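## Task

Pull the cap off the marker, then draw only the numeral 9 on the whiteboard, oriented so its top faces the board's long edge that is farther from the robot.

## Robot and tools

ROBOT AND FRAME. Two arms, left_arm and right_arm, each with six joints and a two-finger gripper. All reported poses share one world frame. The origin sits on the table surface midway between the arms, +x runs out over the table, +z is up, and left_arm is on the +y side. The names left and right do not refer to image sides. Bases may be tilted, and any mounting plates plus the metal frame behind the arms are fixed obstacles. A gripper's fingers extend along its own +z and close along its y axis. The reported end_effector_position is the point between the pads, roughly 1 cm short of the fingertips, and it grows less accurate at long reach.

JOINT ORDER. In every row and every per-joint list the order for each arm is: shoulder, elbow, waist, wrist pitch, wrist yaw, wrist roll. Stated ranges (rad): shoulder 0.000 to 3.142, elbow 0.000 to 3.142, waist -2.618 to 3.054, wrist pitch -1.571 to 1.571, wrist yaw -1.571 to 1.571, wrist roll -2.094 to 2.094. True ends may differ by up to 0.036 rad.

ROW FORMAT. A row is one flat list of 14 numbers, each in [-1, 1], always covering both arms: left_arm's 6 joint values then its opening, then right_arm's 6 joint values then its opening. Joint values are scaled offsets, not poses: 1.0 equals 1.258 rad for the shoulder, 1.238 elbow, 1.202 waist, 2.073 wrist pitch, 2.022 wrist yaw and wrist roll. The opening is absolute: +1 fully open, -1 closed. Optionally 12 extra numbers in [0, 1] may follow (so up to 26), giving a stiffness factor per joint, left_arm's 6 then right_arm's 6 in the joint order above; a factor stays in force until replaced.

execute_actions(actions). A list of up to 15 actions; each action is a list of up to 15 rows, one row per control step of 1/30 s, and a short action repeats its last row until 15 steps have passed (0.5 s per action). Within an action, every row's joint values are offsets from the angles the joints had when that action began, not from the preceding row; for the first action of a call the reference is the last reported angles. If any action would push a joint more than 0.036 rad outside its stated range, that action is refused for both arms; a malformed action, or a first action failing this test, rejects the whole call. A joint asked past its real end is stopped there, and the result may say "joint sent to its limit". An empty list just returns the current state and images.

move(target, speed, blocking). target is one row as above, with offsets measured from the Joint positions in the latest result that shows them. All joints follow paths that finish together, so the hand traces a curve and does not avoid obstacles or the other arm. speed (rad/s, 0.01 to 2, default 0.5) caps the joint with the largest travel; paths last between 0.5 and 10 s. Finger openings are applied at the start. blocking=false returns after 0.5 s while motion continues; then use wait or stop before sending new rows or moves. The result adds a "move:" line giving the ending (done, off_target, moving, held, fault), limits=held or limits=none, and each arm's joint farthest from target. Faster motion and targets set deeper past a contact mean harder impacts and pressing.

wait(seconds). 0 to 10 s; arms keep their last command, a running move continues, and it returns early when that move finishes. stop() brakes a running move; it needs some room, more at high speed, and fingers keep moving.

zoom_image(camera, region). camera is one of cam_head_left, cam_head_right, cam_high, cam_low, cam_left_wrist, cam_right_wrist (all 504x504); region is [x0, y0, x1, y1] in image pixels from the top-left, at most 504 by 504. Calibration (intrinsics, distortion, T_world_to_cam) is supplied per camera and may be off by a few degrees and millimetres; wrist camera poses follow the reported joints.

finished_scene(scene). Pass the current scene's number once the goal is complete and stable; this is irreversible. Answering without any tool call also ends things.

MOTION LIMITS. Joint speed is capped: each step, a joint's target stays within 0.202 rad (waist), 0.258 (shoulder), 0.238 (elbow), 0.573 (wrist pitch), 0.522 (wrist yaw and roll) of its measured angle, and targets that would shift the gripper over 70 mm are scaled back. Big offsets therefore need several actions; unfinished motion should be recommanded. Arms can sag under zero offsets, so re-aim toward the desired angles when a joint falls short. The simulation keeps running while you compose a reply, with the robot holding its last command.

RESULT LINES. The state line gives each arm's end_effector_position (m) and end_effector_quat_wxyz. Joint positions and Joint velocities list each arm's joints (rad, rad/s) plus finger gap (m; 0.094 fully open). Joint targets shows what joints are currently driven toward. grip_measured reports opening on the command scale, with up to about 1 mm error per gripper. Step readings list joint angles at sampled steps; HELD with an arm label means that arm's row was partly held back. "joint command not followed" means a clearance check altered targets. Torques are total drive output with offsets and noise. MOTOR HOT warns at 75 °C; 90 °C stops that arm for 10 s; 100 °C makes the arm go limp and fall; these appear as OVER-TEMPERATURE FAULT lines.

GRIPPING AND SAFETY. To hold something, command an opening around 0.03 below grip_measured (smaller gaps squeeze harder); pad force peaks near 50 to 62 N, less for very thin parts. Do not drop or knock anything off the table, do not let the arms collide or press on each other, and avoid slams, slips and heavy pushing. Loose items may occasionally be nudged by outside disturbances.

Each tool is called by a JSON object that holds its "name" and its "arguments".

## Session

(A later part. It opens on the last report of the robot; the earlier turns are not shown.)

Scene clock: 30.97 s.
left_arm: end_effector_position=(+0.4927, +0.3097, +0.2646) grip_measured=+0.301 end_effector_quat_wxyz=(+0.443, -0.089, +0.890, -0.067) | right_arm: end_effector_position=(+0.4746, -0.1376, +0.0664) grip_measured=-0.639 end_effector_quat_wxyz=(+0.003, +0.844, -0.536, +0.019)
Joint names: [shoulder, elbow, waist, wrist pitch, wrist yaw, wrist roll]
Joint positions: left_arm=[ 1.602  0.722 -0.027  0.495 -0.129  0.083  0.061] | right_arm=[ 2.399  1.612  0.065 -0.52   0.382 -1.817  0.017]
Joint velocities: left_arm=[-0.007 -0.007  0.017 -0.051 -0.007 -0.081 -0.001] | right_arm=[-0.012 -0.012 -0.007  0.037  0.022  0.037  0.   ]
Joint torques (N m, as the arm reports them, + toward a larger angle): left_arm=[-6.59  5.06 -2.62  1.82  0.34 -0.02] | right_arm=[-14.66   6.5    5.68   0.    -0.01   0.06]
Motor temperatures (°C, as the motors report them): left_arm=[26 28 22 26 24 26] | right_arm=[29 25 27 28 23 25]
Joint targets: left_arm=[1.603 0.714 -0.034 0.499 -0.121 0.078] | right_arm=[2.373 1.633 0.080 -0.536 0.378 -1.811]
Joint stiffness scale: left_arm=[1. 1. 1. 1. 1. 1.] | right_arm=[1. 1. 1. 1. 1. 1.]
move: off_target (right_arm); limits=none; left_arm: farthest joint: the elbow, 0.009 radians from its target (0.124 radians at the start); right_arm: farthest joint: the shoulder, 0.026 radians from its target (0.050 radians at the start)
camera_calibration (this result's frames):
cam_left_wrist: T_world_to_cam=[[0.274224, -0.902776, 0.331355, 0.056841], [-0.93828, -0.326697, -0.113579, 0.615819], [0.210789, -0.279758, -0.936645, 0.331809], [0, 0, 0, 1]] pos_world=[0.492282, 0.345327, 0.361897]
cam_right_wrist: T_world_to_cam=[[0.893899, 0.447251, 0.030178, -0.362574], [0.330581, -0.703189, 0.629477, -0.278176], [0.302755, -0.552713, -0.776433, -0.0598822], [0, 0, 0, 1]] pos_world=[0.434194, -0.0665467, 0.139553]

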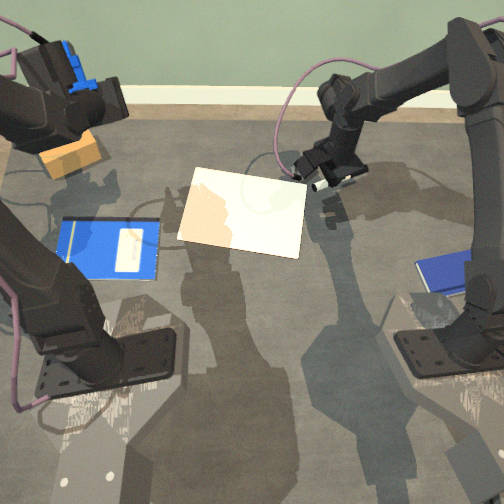

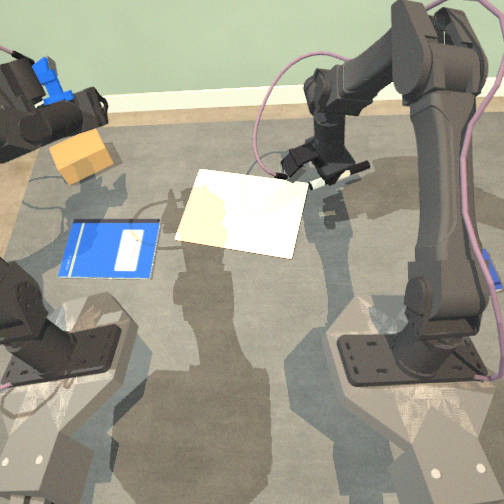

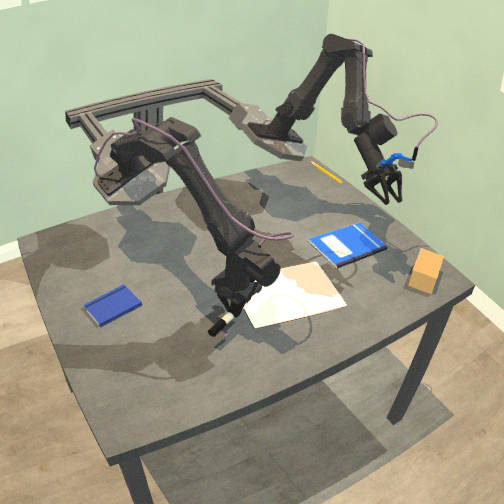

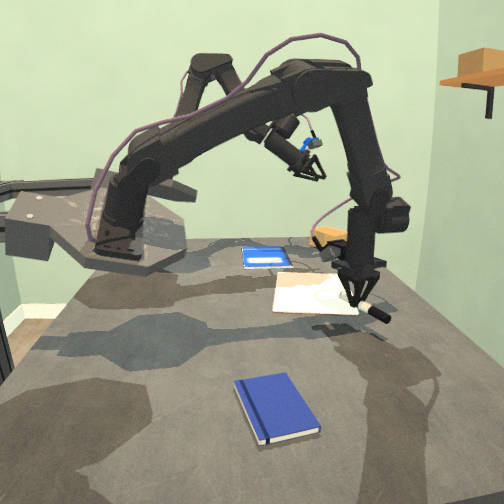

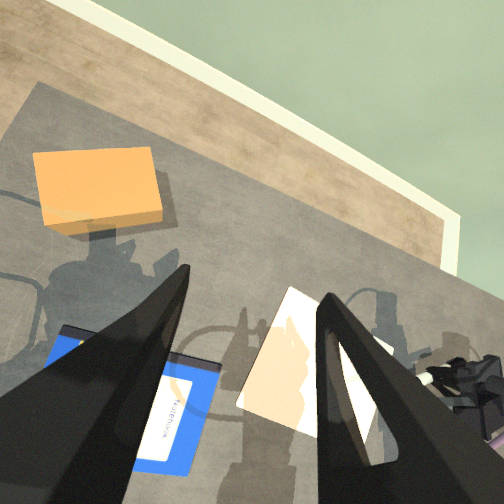

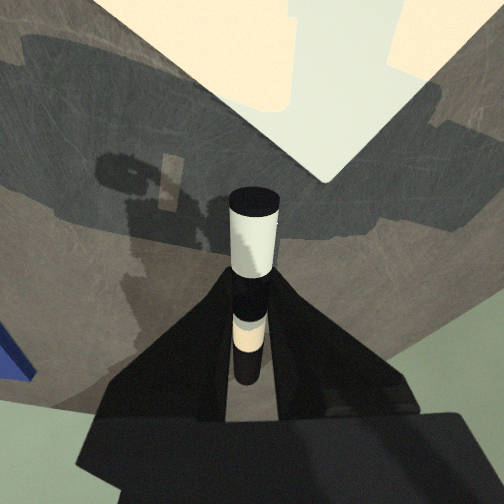

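{"name": "move", "arguments": {"target": [0.572,-0.198,-0.435,0.41,0.064,-0.041,0.3,0.021,0.386,0.225,-0.272,0.011,0.98,-0.67], "speed": 1.2}}

{"name": "move", "arguments": {"target": [0,0,0,0,0,0,0.3,0,0,0,0,0,0.4,-0.67], "speed": 1.2}}

Scene clock: 33.93 s.
left_arm: end_effector_position=(+0.3658, +0.0358, +0.1881) grip_measured=+0.301 end_effector_quat_wxyz=(+0.432, +0.108, +0.847, -0.291) | right_arm: end_effector_position=(+0.4873, -0.0459, +0.1921) grip_measured=-0.640 end_effector_quat_wxyz=(-0.003, -0.157, +0.988, +0.000)
Joint names: [shoulder, elbow, waist, wrist pitch, wrist yaw, wrist roll]
Joint positions: left_arm=[ 2.311  0.493 -0.541  1.341 -0.011  0.003  0.061] | right_arm=[ 2.419  2.061  0.32  -1.08   0.398  0.159  0.017]
Joint velocities: left_arm=[-0.002 -0.022  0.017 -0.066  0.037  0.051 -0.001] | right_arm=[ 0.002  0.012 -0.002 -0.066  0.037 -0.051  0.   ]
Joint torques (N m, as the arm reports them, + toward a larger angle): left_arm=[-5.9   1.02 -3.8   1.85  0.44 -0.02] | right_arm=[-12.69   8.55   6.67   0.03   0.09   0.08]
Motor temperatures (°C, as the motors report them): left_arm=[26 27 22 26 24 26] | right_arm=[30 25 27 27 23 25]
Joint targets: left_arm=[2.322 0.477 -0.550 1.345 -0.000 -0.001] | right_arm=[2.425 2.090 0.336 -1.084 0.404 0.165]
Joint stiffness scale: left_arm=[1. 1. 1. 1. 1. 1.] | right_arm=[1. 1. 1. 1. 1. 1.]
move: off_target (right_arm); limits=none; left_arm: farthest joint: the elbow, 0.016 radians from its target (0.245 radians at the start); right_arm: farthest joint: the elbow, 0.029 radians from its target (0.478 radians at the start)
camera_calibration (this result's frames):
cam_left_wrist: T_world_to_cam=[[-0.249864, -0.803152, 0.540846, 0.018423], [-0.96713, 0.179779, -0.179832, 0.403542], [0.0472, -0.568002, -0.821673, 0.258852], [0, 0, 0, 1]] pos_world=[0.382663, 0.0892767, 0.275298]
cam_right_wrist: T_world_to_cam=[[0.332388, -0.943044, 0.0136534, -0.205737], [-0.752954, -0.256615, 0.605978, 0.25607], [-0.56796, -0.2117, -0.795364, 0.528195], [0, 0, 0, 1]] pos_world=[0.561187, -0.0164889, 0.267744]

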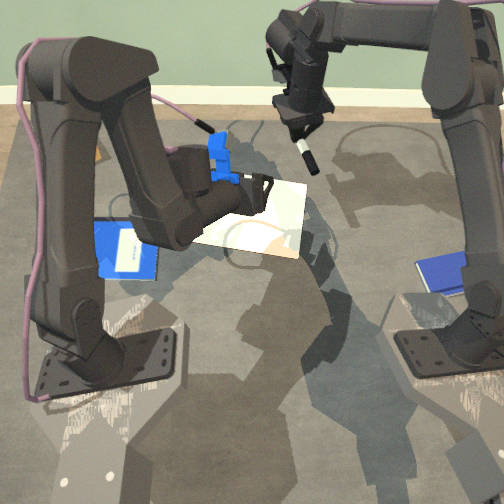

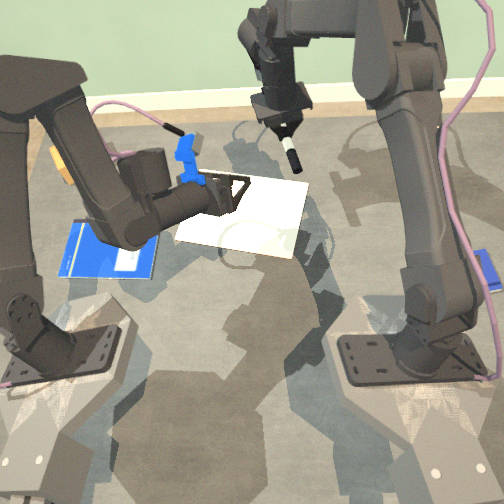

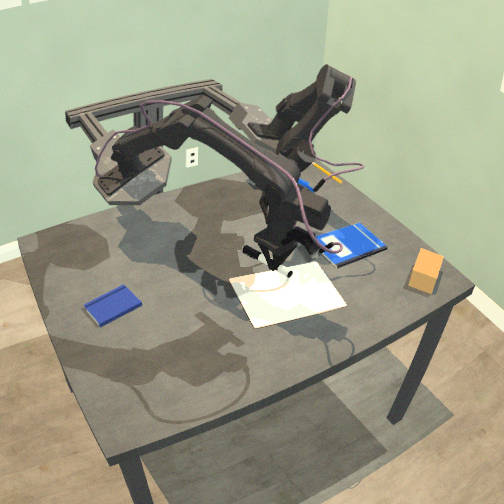

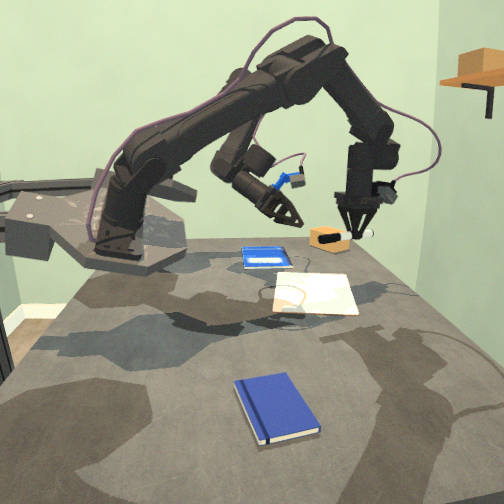

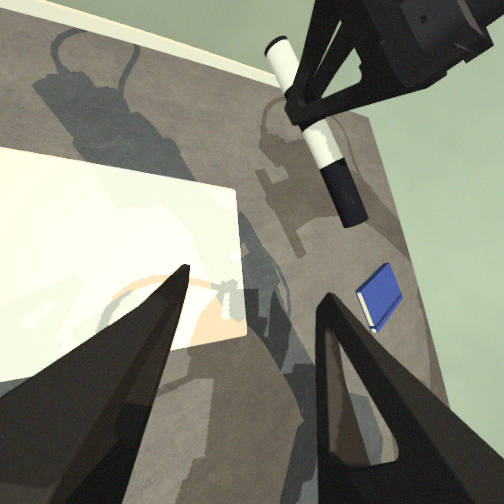

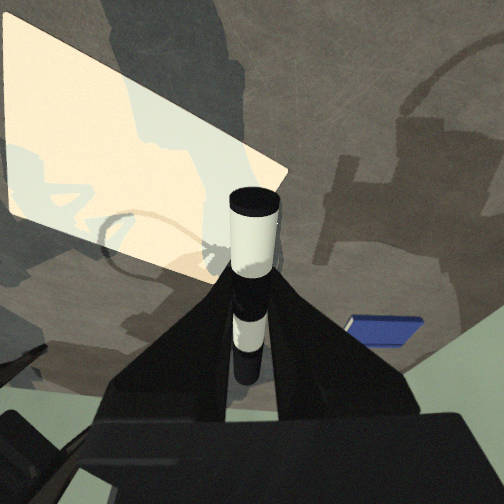

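Scene clock: 35.60 s.
left_arm: end_effector_position=(+0.3658, +0.0358, +0.1881) grip_measured=+0.301 end_effector_quat_wxyz=(+0.432, +0.108, +0.847, -0.291) | right_arm: end_effector_position=(+0.4872, -0.0455, +0.1921) grip_measured=-0.640 end_effector_quat_wxyz=(-0.003, +0.241, +0.970, -0.000)
Joint names: [shoulder, elbow, waist, wrist pitch, wrist yaw, wrist roll]
Joint positions: left_arm=[ 2.311  0.493 -0.541  1.341 -0.011  0.003  0.061] | right_arm=[ 2.419  2.061  0.32  -1.08   0.396  0.961  0.017]
Joint velocities: left_arm=[ 0.002 -0.007  0.022 -0.022 -0.081  0.051 -0.   ] | right_arm=[-0.017  0.012  0.002 -0.037 -0.007  0.051 -0.   ]
Joint torques (N m, as the arm reports them, + toward a larger angle): left_arm=[-6.64  2.18 -3.11  1.82  0.33  0.02] | right_arm=[-13.3    6.1    5.22   0.07   0.03   0.1 ]
Motor temperatures (°C, as the motors report them): left_arm=[26 27 22 27 24 26] | right_arm=[30 25 27 27 23 25]
Joint targets: left_arm=[2.311 0.493 -0.541 1.341 -0.011 0.003] | right_arm=[2.419 2.061 0.320 -1.080 0.398 0.967]
Joint stiffness scale: left_arm=[1. 1. 1. 1. 1. 1.] | right_arm=[1. 1. 1. 1. 1. 1.]
move: done; limits=none; left_arm: farthest joint: the waist, 0.000 radians from its target (0.000 radians at the start); right_arm: farthest joint: the wrist roll, 0.007 radians from its target (0.809 radians at the start)
camera_calibration (this result's frames):
cam_left_wrist: T_world_to_cam=[[-0.249864, -0.803152, 0.540846, 0.018423], [-0.96713, 0.179779, -0.179832, 0.403542], [0.0472, -0.568002, -0.821673, 0.258852], [0, 0, 0, 1]] pos_world=[0.382663, 0.0892767, 0.275298]
cam_right_wrist: T_world_to_cam=[[-0.446894, -0.894437, 0.0163947, 0.17599], [-0.706523, 0.364128, 0.606824, 0.261511], [-0.548735, 0.259603, -0.794667, 0.540132], [0, 0, 0, 1]] pos_world=[0.559802, -0.0780312, 0.267649]

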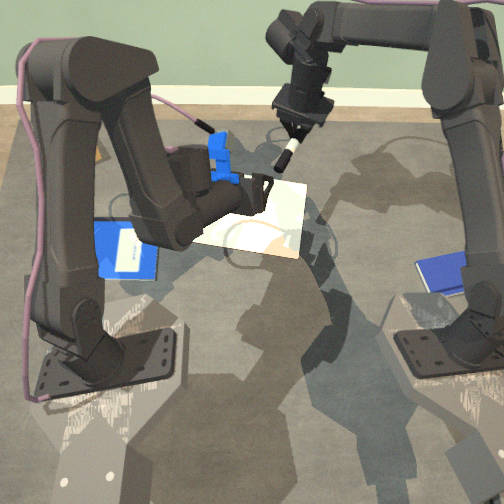

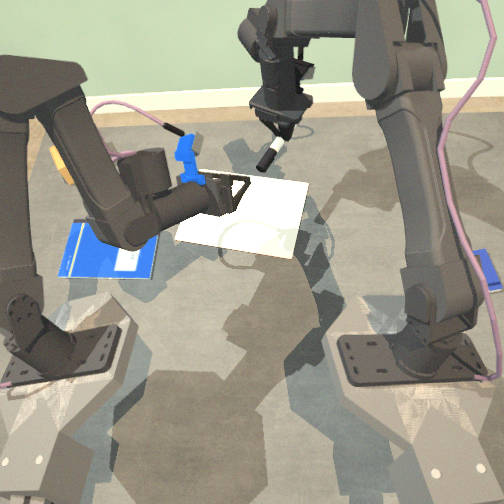

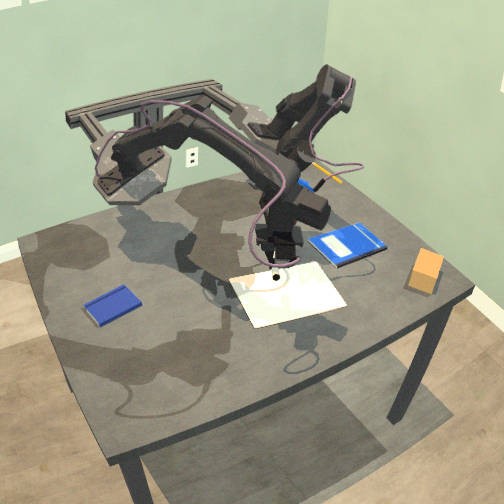

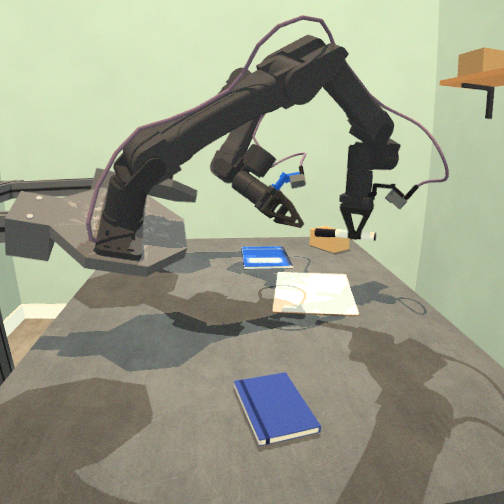

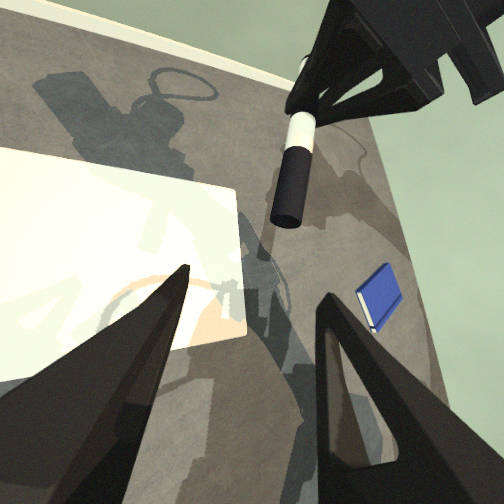

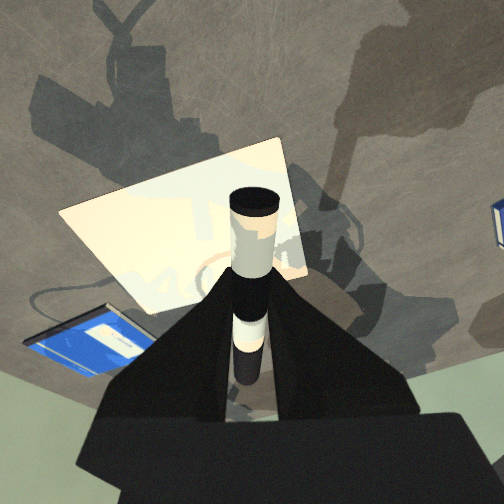

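{"name": "move", "arguments": {"target": [0.065,0.267,-0.04,-0.123,0.005,0,0.3,0,0,0,0,0,0,-0.67], "speed": 0.5}}

Scene clock: 37.73 s.
left_arm: end_effector_position=(+0.4223, -0.0169, +0.1899) grip_measured=+0.301 end_effector_quat_wxyz=(+0.436, +0.120, +0.839, -0.302) | right_arm: end_effector_position=(+0.4870, -0.0452, +0.1921) grip_measured=-0.640 end_effector_quat_wxyz=(-0.004, +0.242, +0.970, +0.001)
Joint names: [shoulder, elbow, waist, wrist pitch, wrist yaw, wrist roll]
Joint positions: left_arm=[ 2.377  0.806 -0.578  1.103 -0.01   0.003  0.061] | right_arm=[ 2.419  2.061  0.32  -1.08   0.394  0.961  0.017]
Joint velocities: left_arm=[ 0.002  0.007  0.007 -0.037 -0.037 -0.037  0.   ] | right_arm=[-0.002 -0.017 -0.007  0.051  0.066 -0.037 -0.001]
Joint torques (N m, as the arm reports them, + toward a larger angle): left_arm=[-7.12  4.73 -4.67  1.65  0.44  0.03] | right_arm=[-13.33   6.1    5.22   0.08   0.03   0.03]
Motor temperatures (°C, as the motors report them): left_arm=[26 27 22 27 24 26] | right_arm=[30 25 27 27 23 25]
Joint targets: left_arm=[2.393 0.823 -0.589 1.086 -0.001 0.003] | right_arm=[2.419 2.061 0.320 -1.080 0.396 0.961]
Joint stiffness scale: left_arm=[1. 1. 1. 1. 1. 1.] | right_arm=[1. 1. 1. 1. 1. 1.]
move: done; limits=none; left_arm: farthest joint: the elbow, 0.018 radians from its target (0.331 radians at the start); right_arm: farthest joint: the wrist yaw, 0.002 radians from its target (0.000 radians at the start)
camera_calibration (this result's frames):
cam_left_wrist: T_world_to_cam=[[-0.284369, -0.788117, 0.545899, 0.00314829], [-0.95761, 0.206165, -0.201196, 0.468366], [0.046021, -0.579972, -0.813335, 0.226486], [0, 0, 0, 1]] pos_world=[0.438984, 0.0372761, 0.276724]
cam_right_wrist: T_world_to_cam=[[-0.44723, -0.894289, 0.0152674, 0.176578], [-0.705853, 0.363375, 0.608055, 0.260693], [-0.549324, 0.261164, -0.793748, 0.540151], [0, 0, 0, 1]] pos_world=[0.5597, -0.077885, 0.267532]

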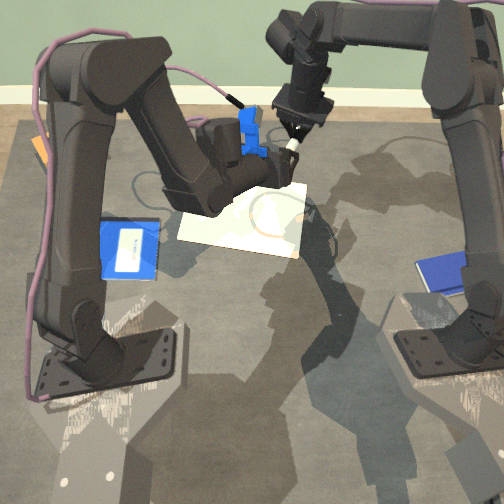

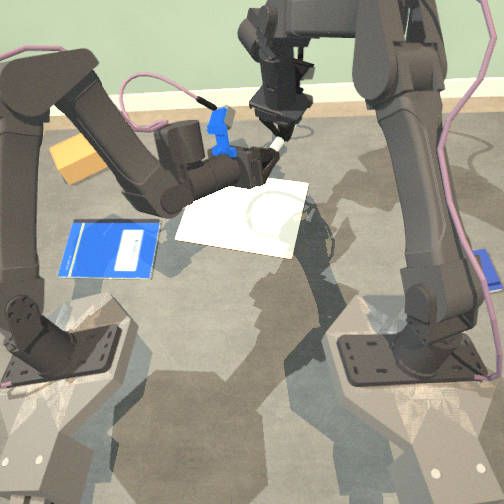

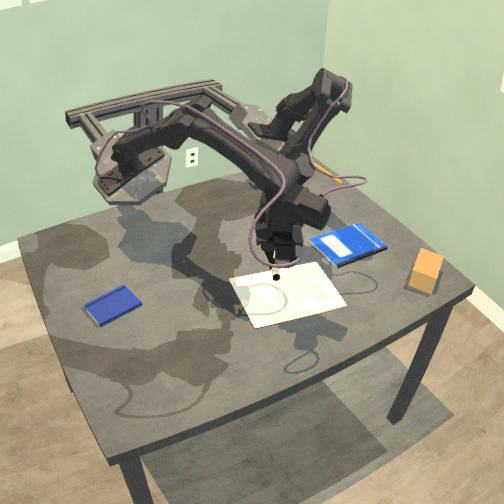

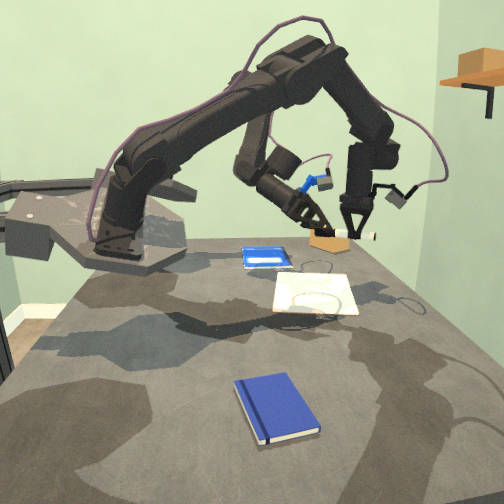

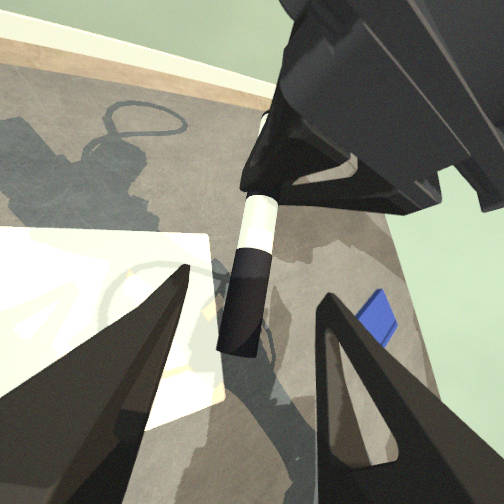

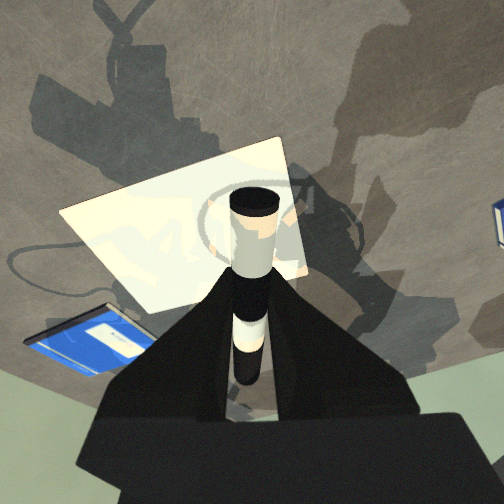

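{"name": "move", "arguments": {"target": [0.035,0.01,0,0,0,0,0.1,0,0,0,0,0,0,-0.67], "speed": 0.2}}

{"name": "move", "arguments": {"target": [0,0,0,0,0,0,-0.65,0,0,0,0,0,0,-0.67]}}

Scene clock: 38.77 s.
left_arm: end_effector_position=(+0.4137, -0.0189, +0.1761) grip_measured=+0.101 end_effector_quat_wxyz=(+0.423, +0.125, +0.846, -0.300) | right_arm: end_effector_position=(+0.4868, -0.0449, +0.1921) grip_measured=-0.640 end_effector_quat_wxyz=(-0.005, +0.242, +0.970, +0.001)
Joint names: [shoulder, elbow, waist, wrist pitch, wrist yaw, wrist roll]
Joint positions: left_arm=[ 2.41   0.806 -0.578  1.106 -0.01   0.003  0.052] | right_arm=[ 2.419  2.061  0.32  -1.08   0.391  0.961  0.017]
Joint velocities: left_arm=[ 0.002  0.002  0.012 -0.051  0.022  0.007  0.   ] | right_arm=[-0.007  0.002 -0.017  0.051  0.022 -0.007 -0.001]
Joint torques (N m, as the arm reports them, + toward a larger angle): left_arm=[-7.52  4.07 -3.76  1.81  0.32  0.03] | right_arm=[-13.32   6.08   5.22   0.08   0.04   0.02]
Motor temperatures (°C, as the motors report them): left_arm=[26 27 22 27 24 26] | right_arm=[31 25 27 27 23 25]
Joint targets: left_arm=[2.421 0.818 -0.578 1.104 -0.010 0.003] | right_arm=[2.419 2.061 0.320 -1.080 0.394 0.961]
Joint stiffness scale: left_arm=[1. 1. 1. 1. 1. 1.] | right_arm=[1. 1. 1. 1. 1. 1.]
move: done; limits=none; left_arm: farthest joint: the elbow, 0.013 radians from its target (0.013 radians at the start); right_arm: farthest joint: the wrist yaw, 0.003 radians from its target (0.000 radians at the start)
camera_calibration (this result's frames):
cam_left_wrist: T_world_to_cam=[[-0.281182, -0.792501, 0.541182, 0.00604134], [-0.959473, 0.221192, -0.174604, 0.454219], [0.0186686, -0.568345, -0.822579, 0.227642], [0, 0, 0, 1]] pos_world=[0.43326, 0.0336974, 0.263292]
cam_right_wrist: T_world_to_cam=[[-0.447225, -0.894313, 0.0139116, 0.177077], [-0.705214, 0.362142, 0.60953, 0.259778], [-0.550148, 0.262786, -0.792641, 0.540217], [0, 0, 0, 1]] pos_world=[0.559592, -0.0776761, 0.267393]

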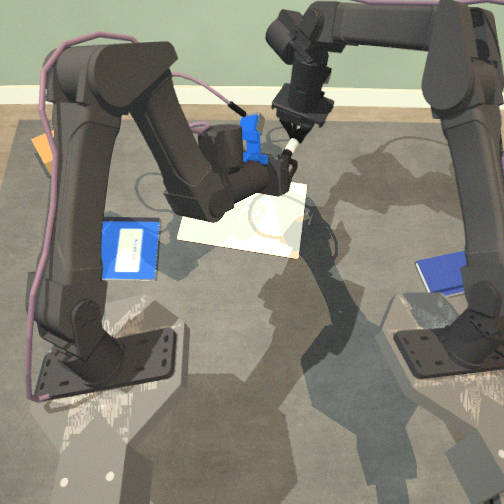

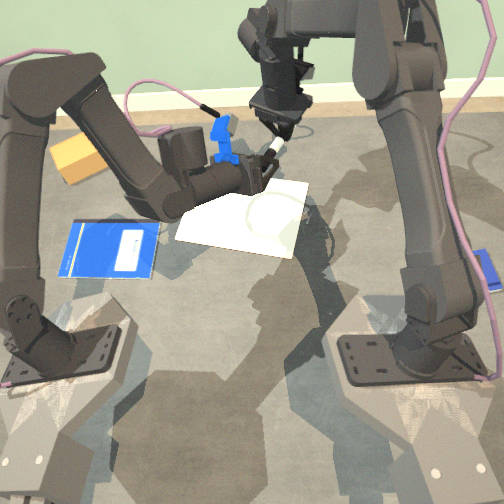

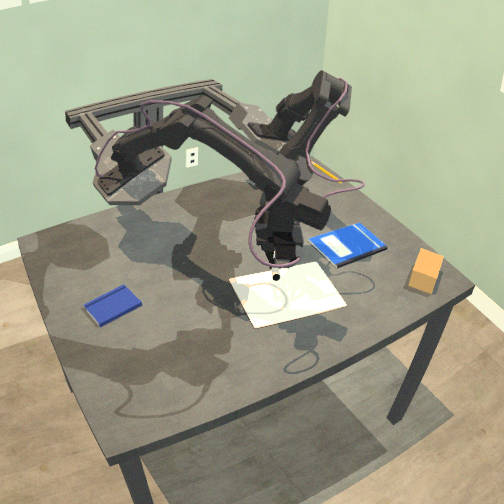

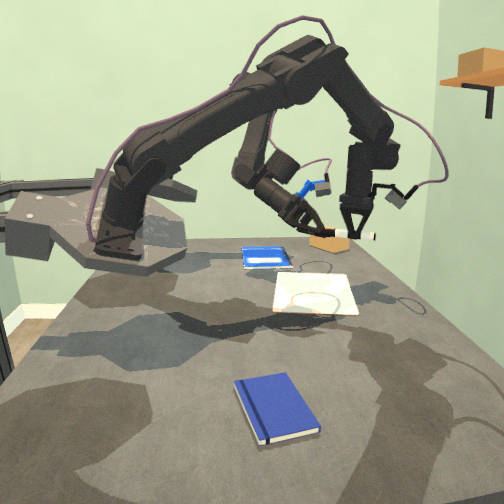

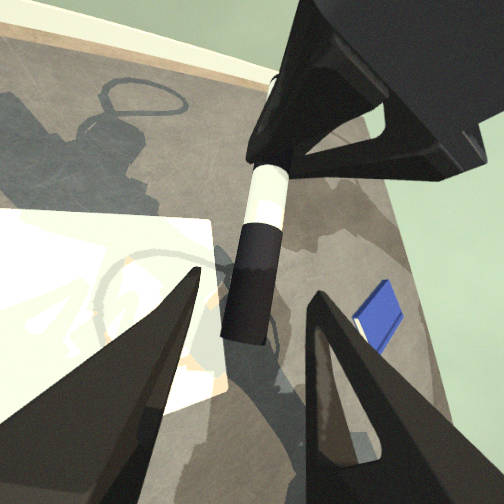

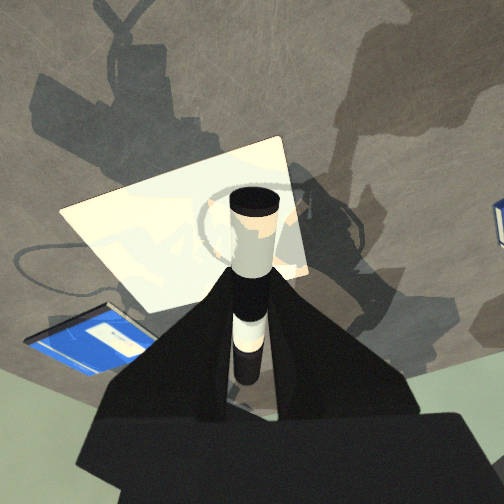

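Scene clock: 39.27 s.
left_arm: end_effector_position=(+0.4146, -0.0175, +0.1754) grip_measured=-0.624 end_effector_quat_wxyz=(+0.423, +0.123, +0.847, -0.298) | right_arm: end_effector_position=(+0.4862, -0.0454, +0.1919) grip_measured=-0.640 end_effector_quat_wxyz=(-0.007, +0.241, +0.970, +0.002)
Joint names: [shoulder, elbow, waist, wrist pitch, wrist yaw, wrist roll]
Joint positions: left_arm=[ 2.41   0.806 -0.576  1.106 -0.015  0.003  0.018] | right_arm=[ 2.419  2.061  0.318 -1.083  0.388  0.96   0.017]
Joint velocities: left_arm=[-0.007  0.002  0.007 -0.051 -0.022  0.007  0.001] | right_arm=[ 0.002 -0.002  0.012  0.066  0.022  0.022 -0.   ]
Joint torques (N m, as the arm reports them, + toward a larger angle): left_arm=[-8.17  3.32 -3.95  1.81  0.39  0.03] | right_arm=[-13.34   6.04   5.38   0.1    0.05   0.03]
Motor temperatures (°C, as the motors report them): left_arm=[26 27 22 27 24 26] | right_arm=[31 25 27 27 23 25]
Joint targets: left_arm=[2.410 0.806 -0.578 1.106 -0.010 0.003] | right_arm=[2.419 2.061 0.320 -1.080 0.392 0.961]
Joint stiffness scale: left_arm=[1. 1. 1. 1. 1. 1.] | right_arm=[1. 1. 1. 1. 1. 1.]
move: done; limits=none; left_arm: farthest joint: the wrist yaw, 0.005 radians from its target (0.000 radians at the start); right_arm: farthest joint: the wrist pitch, 0.003 radians from its target (0.000 radians at the start)
camera_calibration (this result's frames):
cam_left_wrist: T_world_to_cam=[[-0.276224, -0.795957, 0.538659, 0.00613306], [-0.96086, 0.216367, -0.173011, 0.454791], [0.0211616, -0.565366, -0.824569, 0.227201], [0, 0, 0, 1]] pos_world=[0.433876, 0.0349314, 0.262723]
cam_right_wrist: T_world_to_cam=[[-0.446819, -0.894504, 0.0146694, 0.176044], [-0.702906, 0.361162, 0.612769, 0.257924], [-0.553422, 0.263485, -0.790126, 0.54095], [0, 0, 0, 1]] pos_world=[0.55933, -0.0782127, 0.266789]

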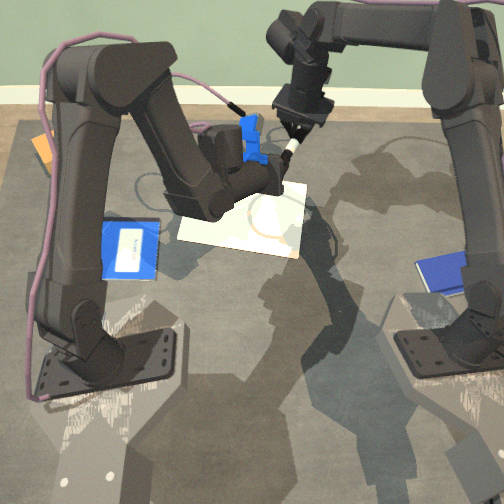

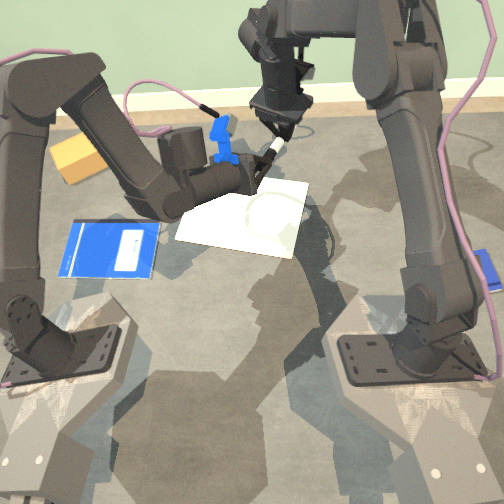

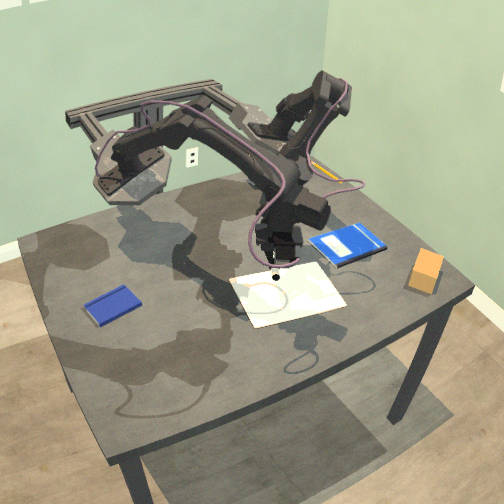

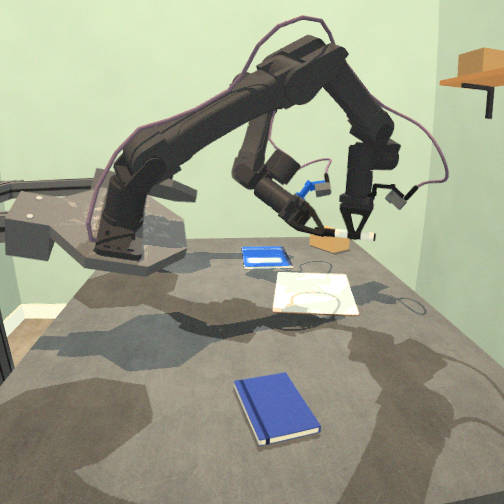

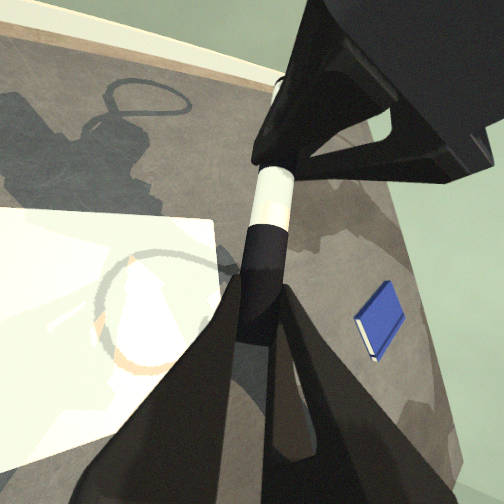

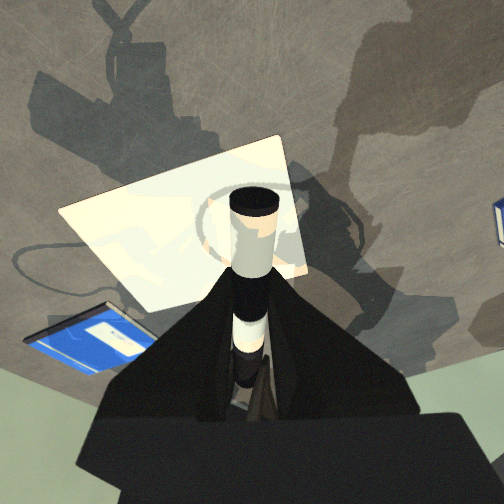

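{"name": "move", "arguments": {"target": [-0.022,-0.22,0,0.118,0,0,-0.67,0,0,0,0,0,0,-0.675], "speed": 0.25}}

Scene clock: 41.00 s.
left_arm: end_effector_position=(+0.3772, +0.0124, +0.1849) grip_measured=-0.624 end_effector_quat_wxyz=(+0.445, +0.110, +0.837, -0.297) | right_arm: end_effector_position=(+0.4520, -0.0182, +0.1936) grip_measured=-0.640 end_effector_quat_wxyz=(-0.079, +0.225, +0.971, +0.032)
Joint names: [shoulder, elbow, waist, wrist pitch, wrist yaw, wrist roll]
Joint positions: left_arm=[ 2.392  0.586 -0.576  1.36  -0.027 -0.003  0.018] | right_arm=[ 2.43   2.054  0.346 -1.145  0.249  0.981  0.017]
Joint velocities: left_arm=[ 0.002 -0.012  0.017  0.066 -0.037 -0.125 -0.   ] | right_arm=[-0.017  0.007 -0.007  0.037 -0.066  0.051  0.   ]
Joint torques (N m, as the arm reports them, + toward a larger angle): left_arm=[-7.93 -1.2  -3.36  1.68  0.44  0.1 ] | right_arm=[-14.01   6.55   2.63   0.57   1.59  -0.21]
Motor temperatures (°C, as the motors report them): left_arm=[27 27 22 27 24 26] | right_arm=[31 25 27 27 23 25]
Joint targets: left_arm=[2.383 0.533 -0.576 1.350 -0.016 0.003] | right_arm=[2.419 2.061 0.318 -1.083 0.388 0.960]
Joint stiffness scale: left_arm=[1. 1. 1. 1. 1. 1.] | right_arm=[1. 1. 1. 1. 1. 1.]
move: off_target (left_arm, right_arm); limits=none; left_arm: farthest joint: the elbow, 0.052 radians from its target (0.272 radians at the start); right_arm: farthest joint: the wrist yaw, 0.139 radians from its target (0.000 radians at the start)
camera_calibration (this result's frames):
cam_left_wrist: T_world_to_cam=[[-0.269943, -0.793234, 0.545812, 0.0108138], [-0.960265, 0.18006, -0.213237, 0.421698], [0.070868, -0.581686, -0.81032, 0.231519], [0, 0, 0, 1]] pos_world=[0.391454, 0.0673184, 0.271624]
cam_right_wrist: T_world_to_cam=[[-0.418556, -0.908042, -0.0164579, 0.178035], [-0.628563, 0.276557, 0.726928, 0.165782], [-0.65553, 0.314605, -0.686516, 0.543257], [0, 0, 0, 1]] pos_world=[0.534843, -0.0550957, 0.255374]

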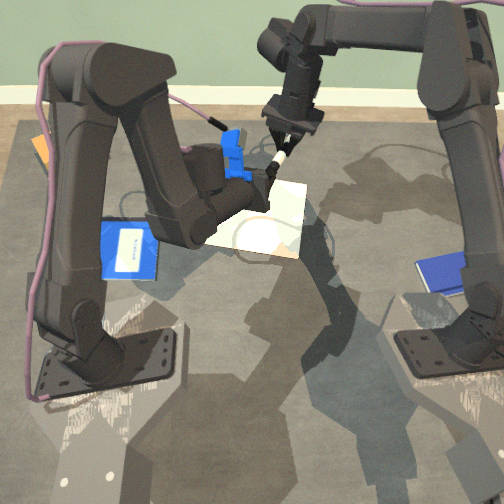

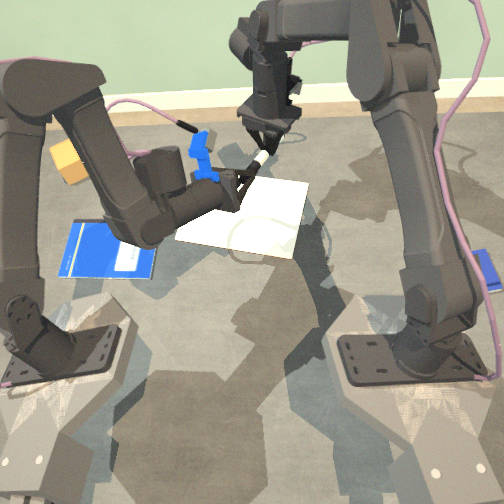

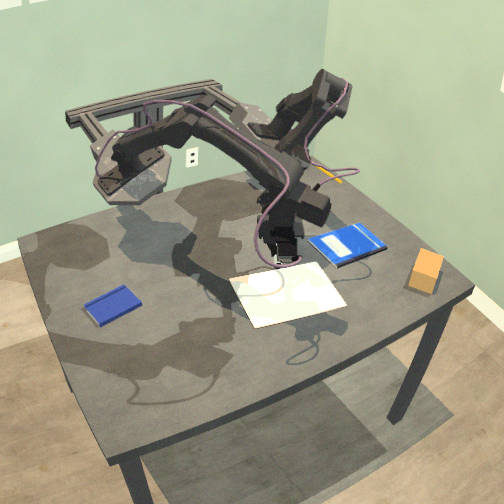

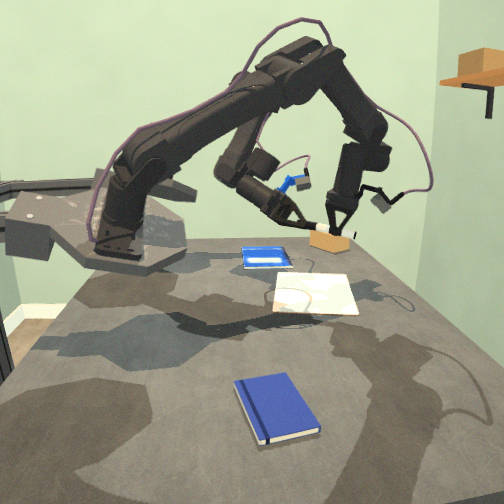

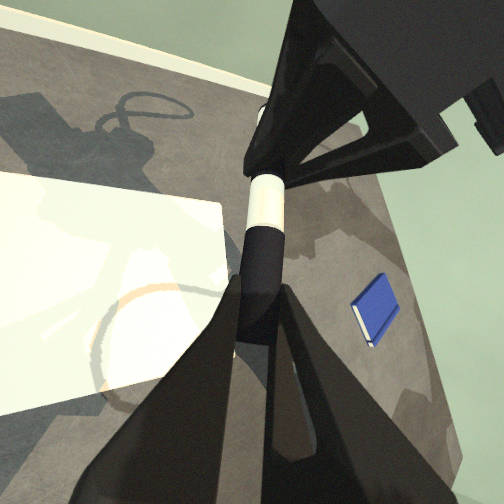

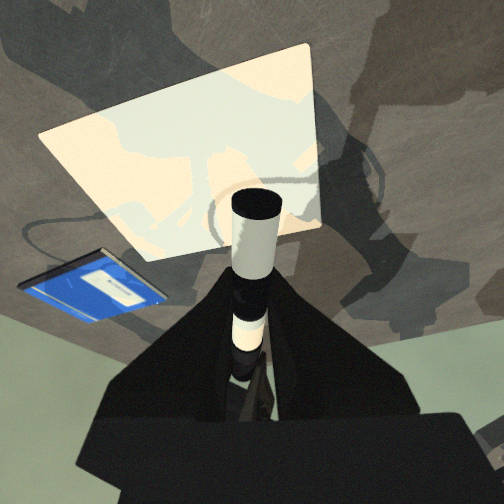

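{"name": "zoom_image", "arguments": {"camera": "cam_low", "region": [250, 190, 400, 260]}}

{"name": "zoom_image", "arguments": {"camera": "cam_left_wrist", "region": [200, 80, 340, 360]}}

Region (250, 190, 400, 260) of cam_low's 504x504 image, scaled by 3.360, with more detail than that image has; it fills the top 235 rows of this view, and the rest is white.

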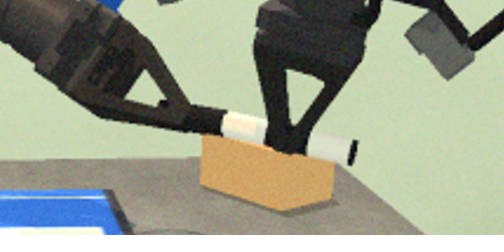

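Region (200, 80, 340, 360) of cam_left_wrist's 504x504 image, scaled by 1.800, with more detail than that image has.

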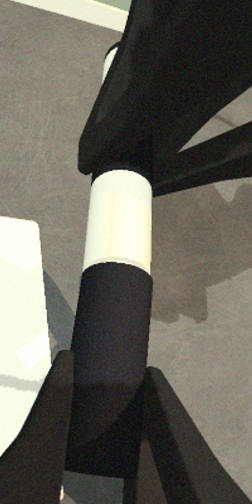

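{"name": "move", "arguments": {"target": [-0.01,-0.07,0,0,0.005,0,-0.68,-0.01,0.006,-0.05,0.03,0.13,0,-0.68], "speed": 0.2}}

Scene clock: 44.73 s.
left_arm: end_effector_position=(+0.3507, +0.0200, +0.1736) grip_measured=-0.624 end_effector_quat_wxyz=(+0.416, +0.121, +0.850, -0.298) | right_arm: end_effector_position=(+0.4946, -0.0852, +0.1774) grip_measured=-0.640 end_effector_quat_wxyz=(+0.013, +0.269, +0.961, -0.056)
Joint names: [shoulder, elbow, waist, wrist pitch, wrist yaw, wrist roll]
Joint positions: left_arm=[ 2.391  0.512 -0.576  1.367 -0.016 -0.006  0.018] | right_arm=[ 2.43   2.054  0.268 -1.092  0.494  0.985  0.017]
Joint velocities: left_arm=[ 0.012  0.002  0.002 -0.037 -0.095 -0.066 -0.001] | right_arm=[ 0.012  0.002 -0.002 -0.154 -0.007  0.022  0.   ]
Joint torques (N m, as the arm reports them, + toward a larger angle): left_arm=[-7.6   1.04 -3.15  1.71  0.33  0.07] | right_arm=[-14.45   6.62   6.71   0.06   0.31  -0.03]
Motor temperatures (°C, as the motors report them): left_arm=[27 27 22 27 24 26] | right_arm=[32 25 27 27 23 25]
Joint targets: left_arm=[2.380 0.499 -0.576 1.360 -0.017 -0.003] | right_arm=[2.417 2.061 0.286 -1.083 0.512 0.981]
Joint stiffness scale: left_arm=[1. 1. 1. 1. 1. 1.] | right_arm=[1. 1. 1. 1. 1. 1.]
move: done; limits=none; left_arm: farthest joint: the shoulder, 0.012 radians from its target (0.013 radians at the start); right_arm: farthest joint: the waist, 0.018 radians from its target (0.060 radians at the start)
camera_calibration (this result's frames):
cam_left_wrist: T_world_to_cam=[[-0.26799, -0.796278, 0.54233, 0.0157892], [-0.963392, 0.217047, -0.157375, 0.383126], [0.00760333, -0.564651, -0.825294, 0.25312], [0, 0, 0, 1]] pos_world=[0.371407, 0.0723407, 0.26063]
cam_right_wrist: T_world_to_cam=[[-0.497477, -0.859684, 0.11602, 0.154407], [-0.685583, 0.471578, 0.554609, 0.298153], [-0.531501, 0.196364, -0.823983, 0.534099], [0, 0, 0, 1]] pos_world=[0.565096, -0.112738, 0.256816]

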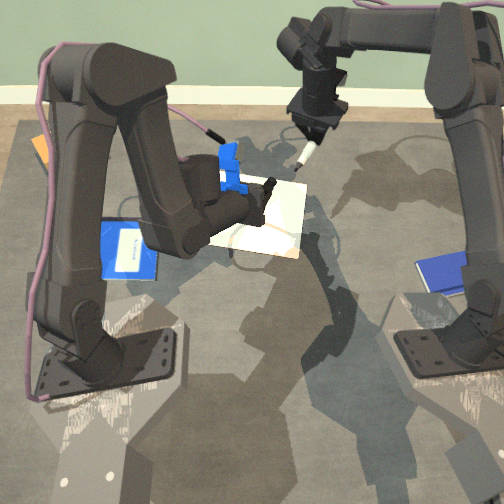

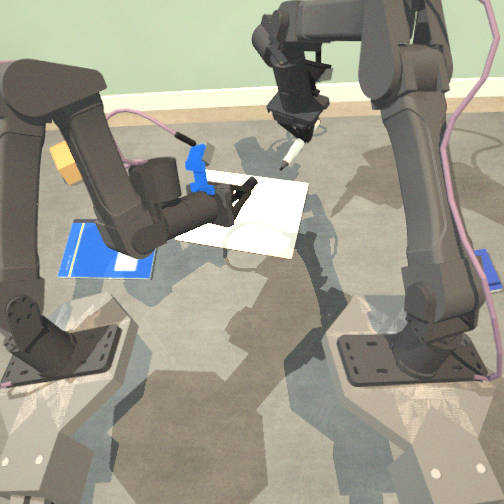

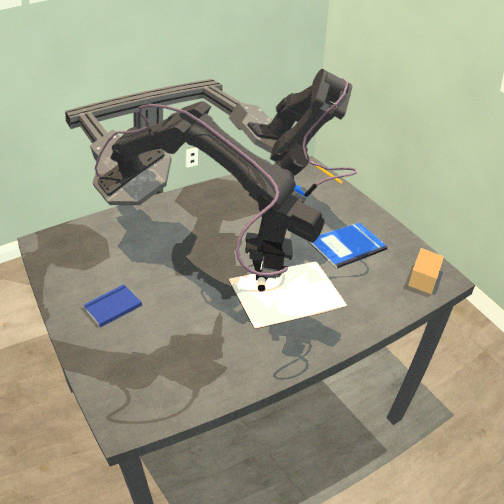

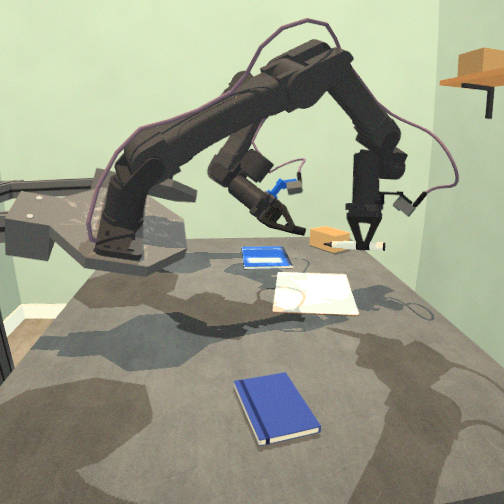

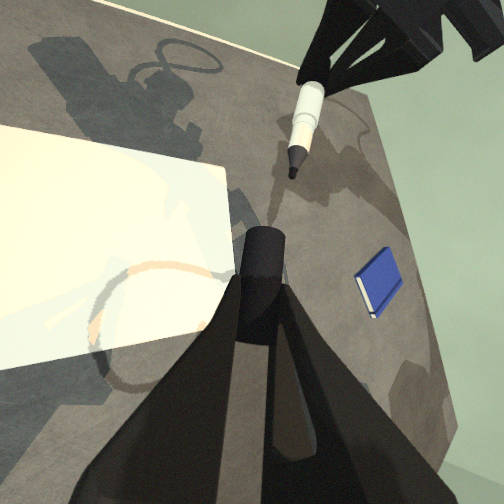

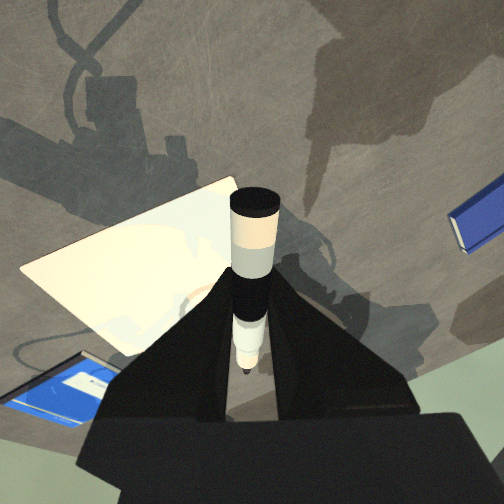

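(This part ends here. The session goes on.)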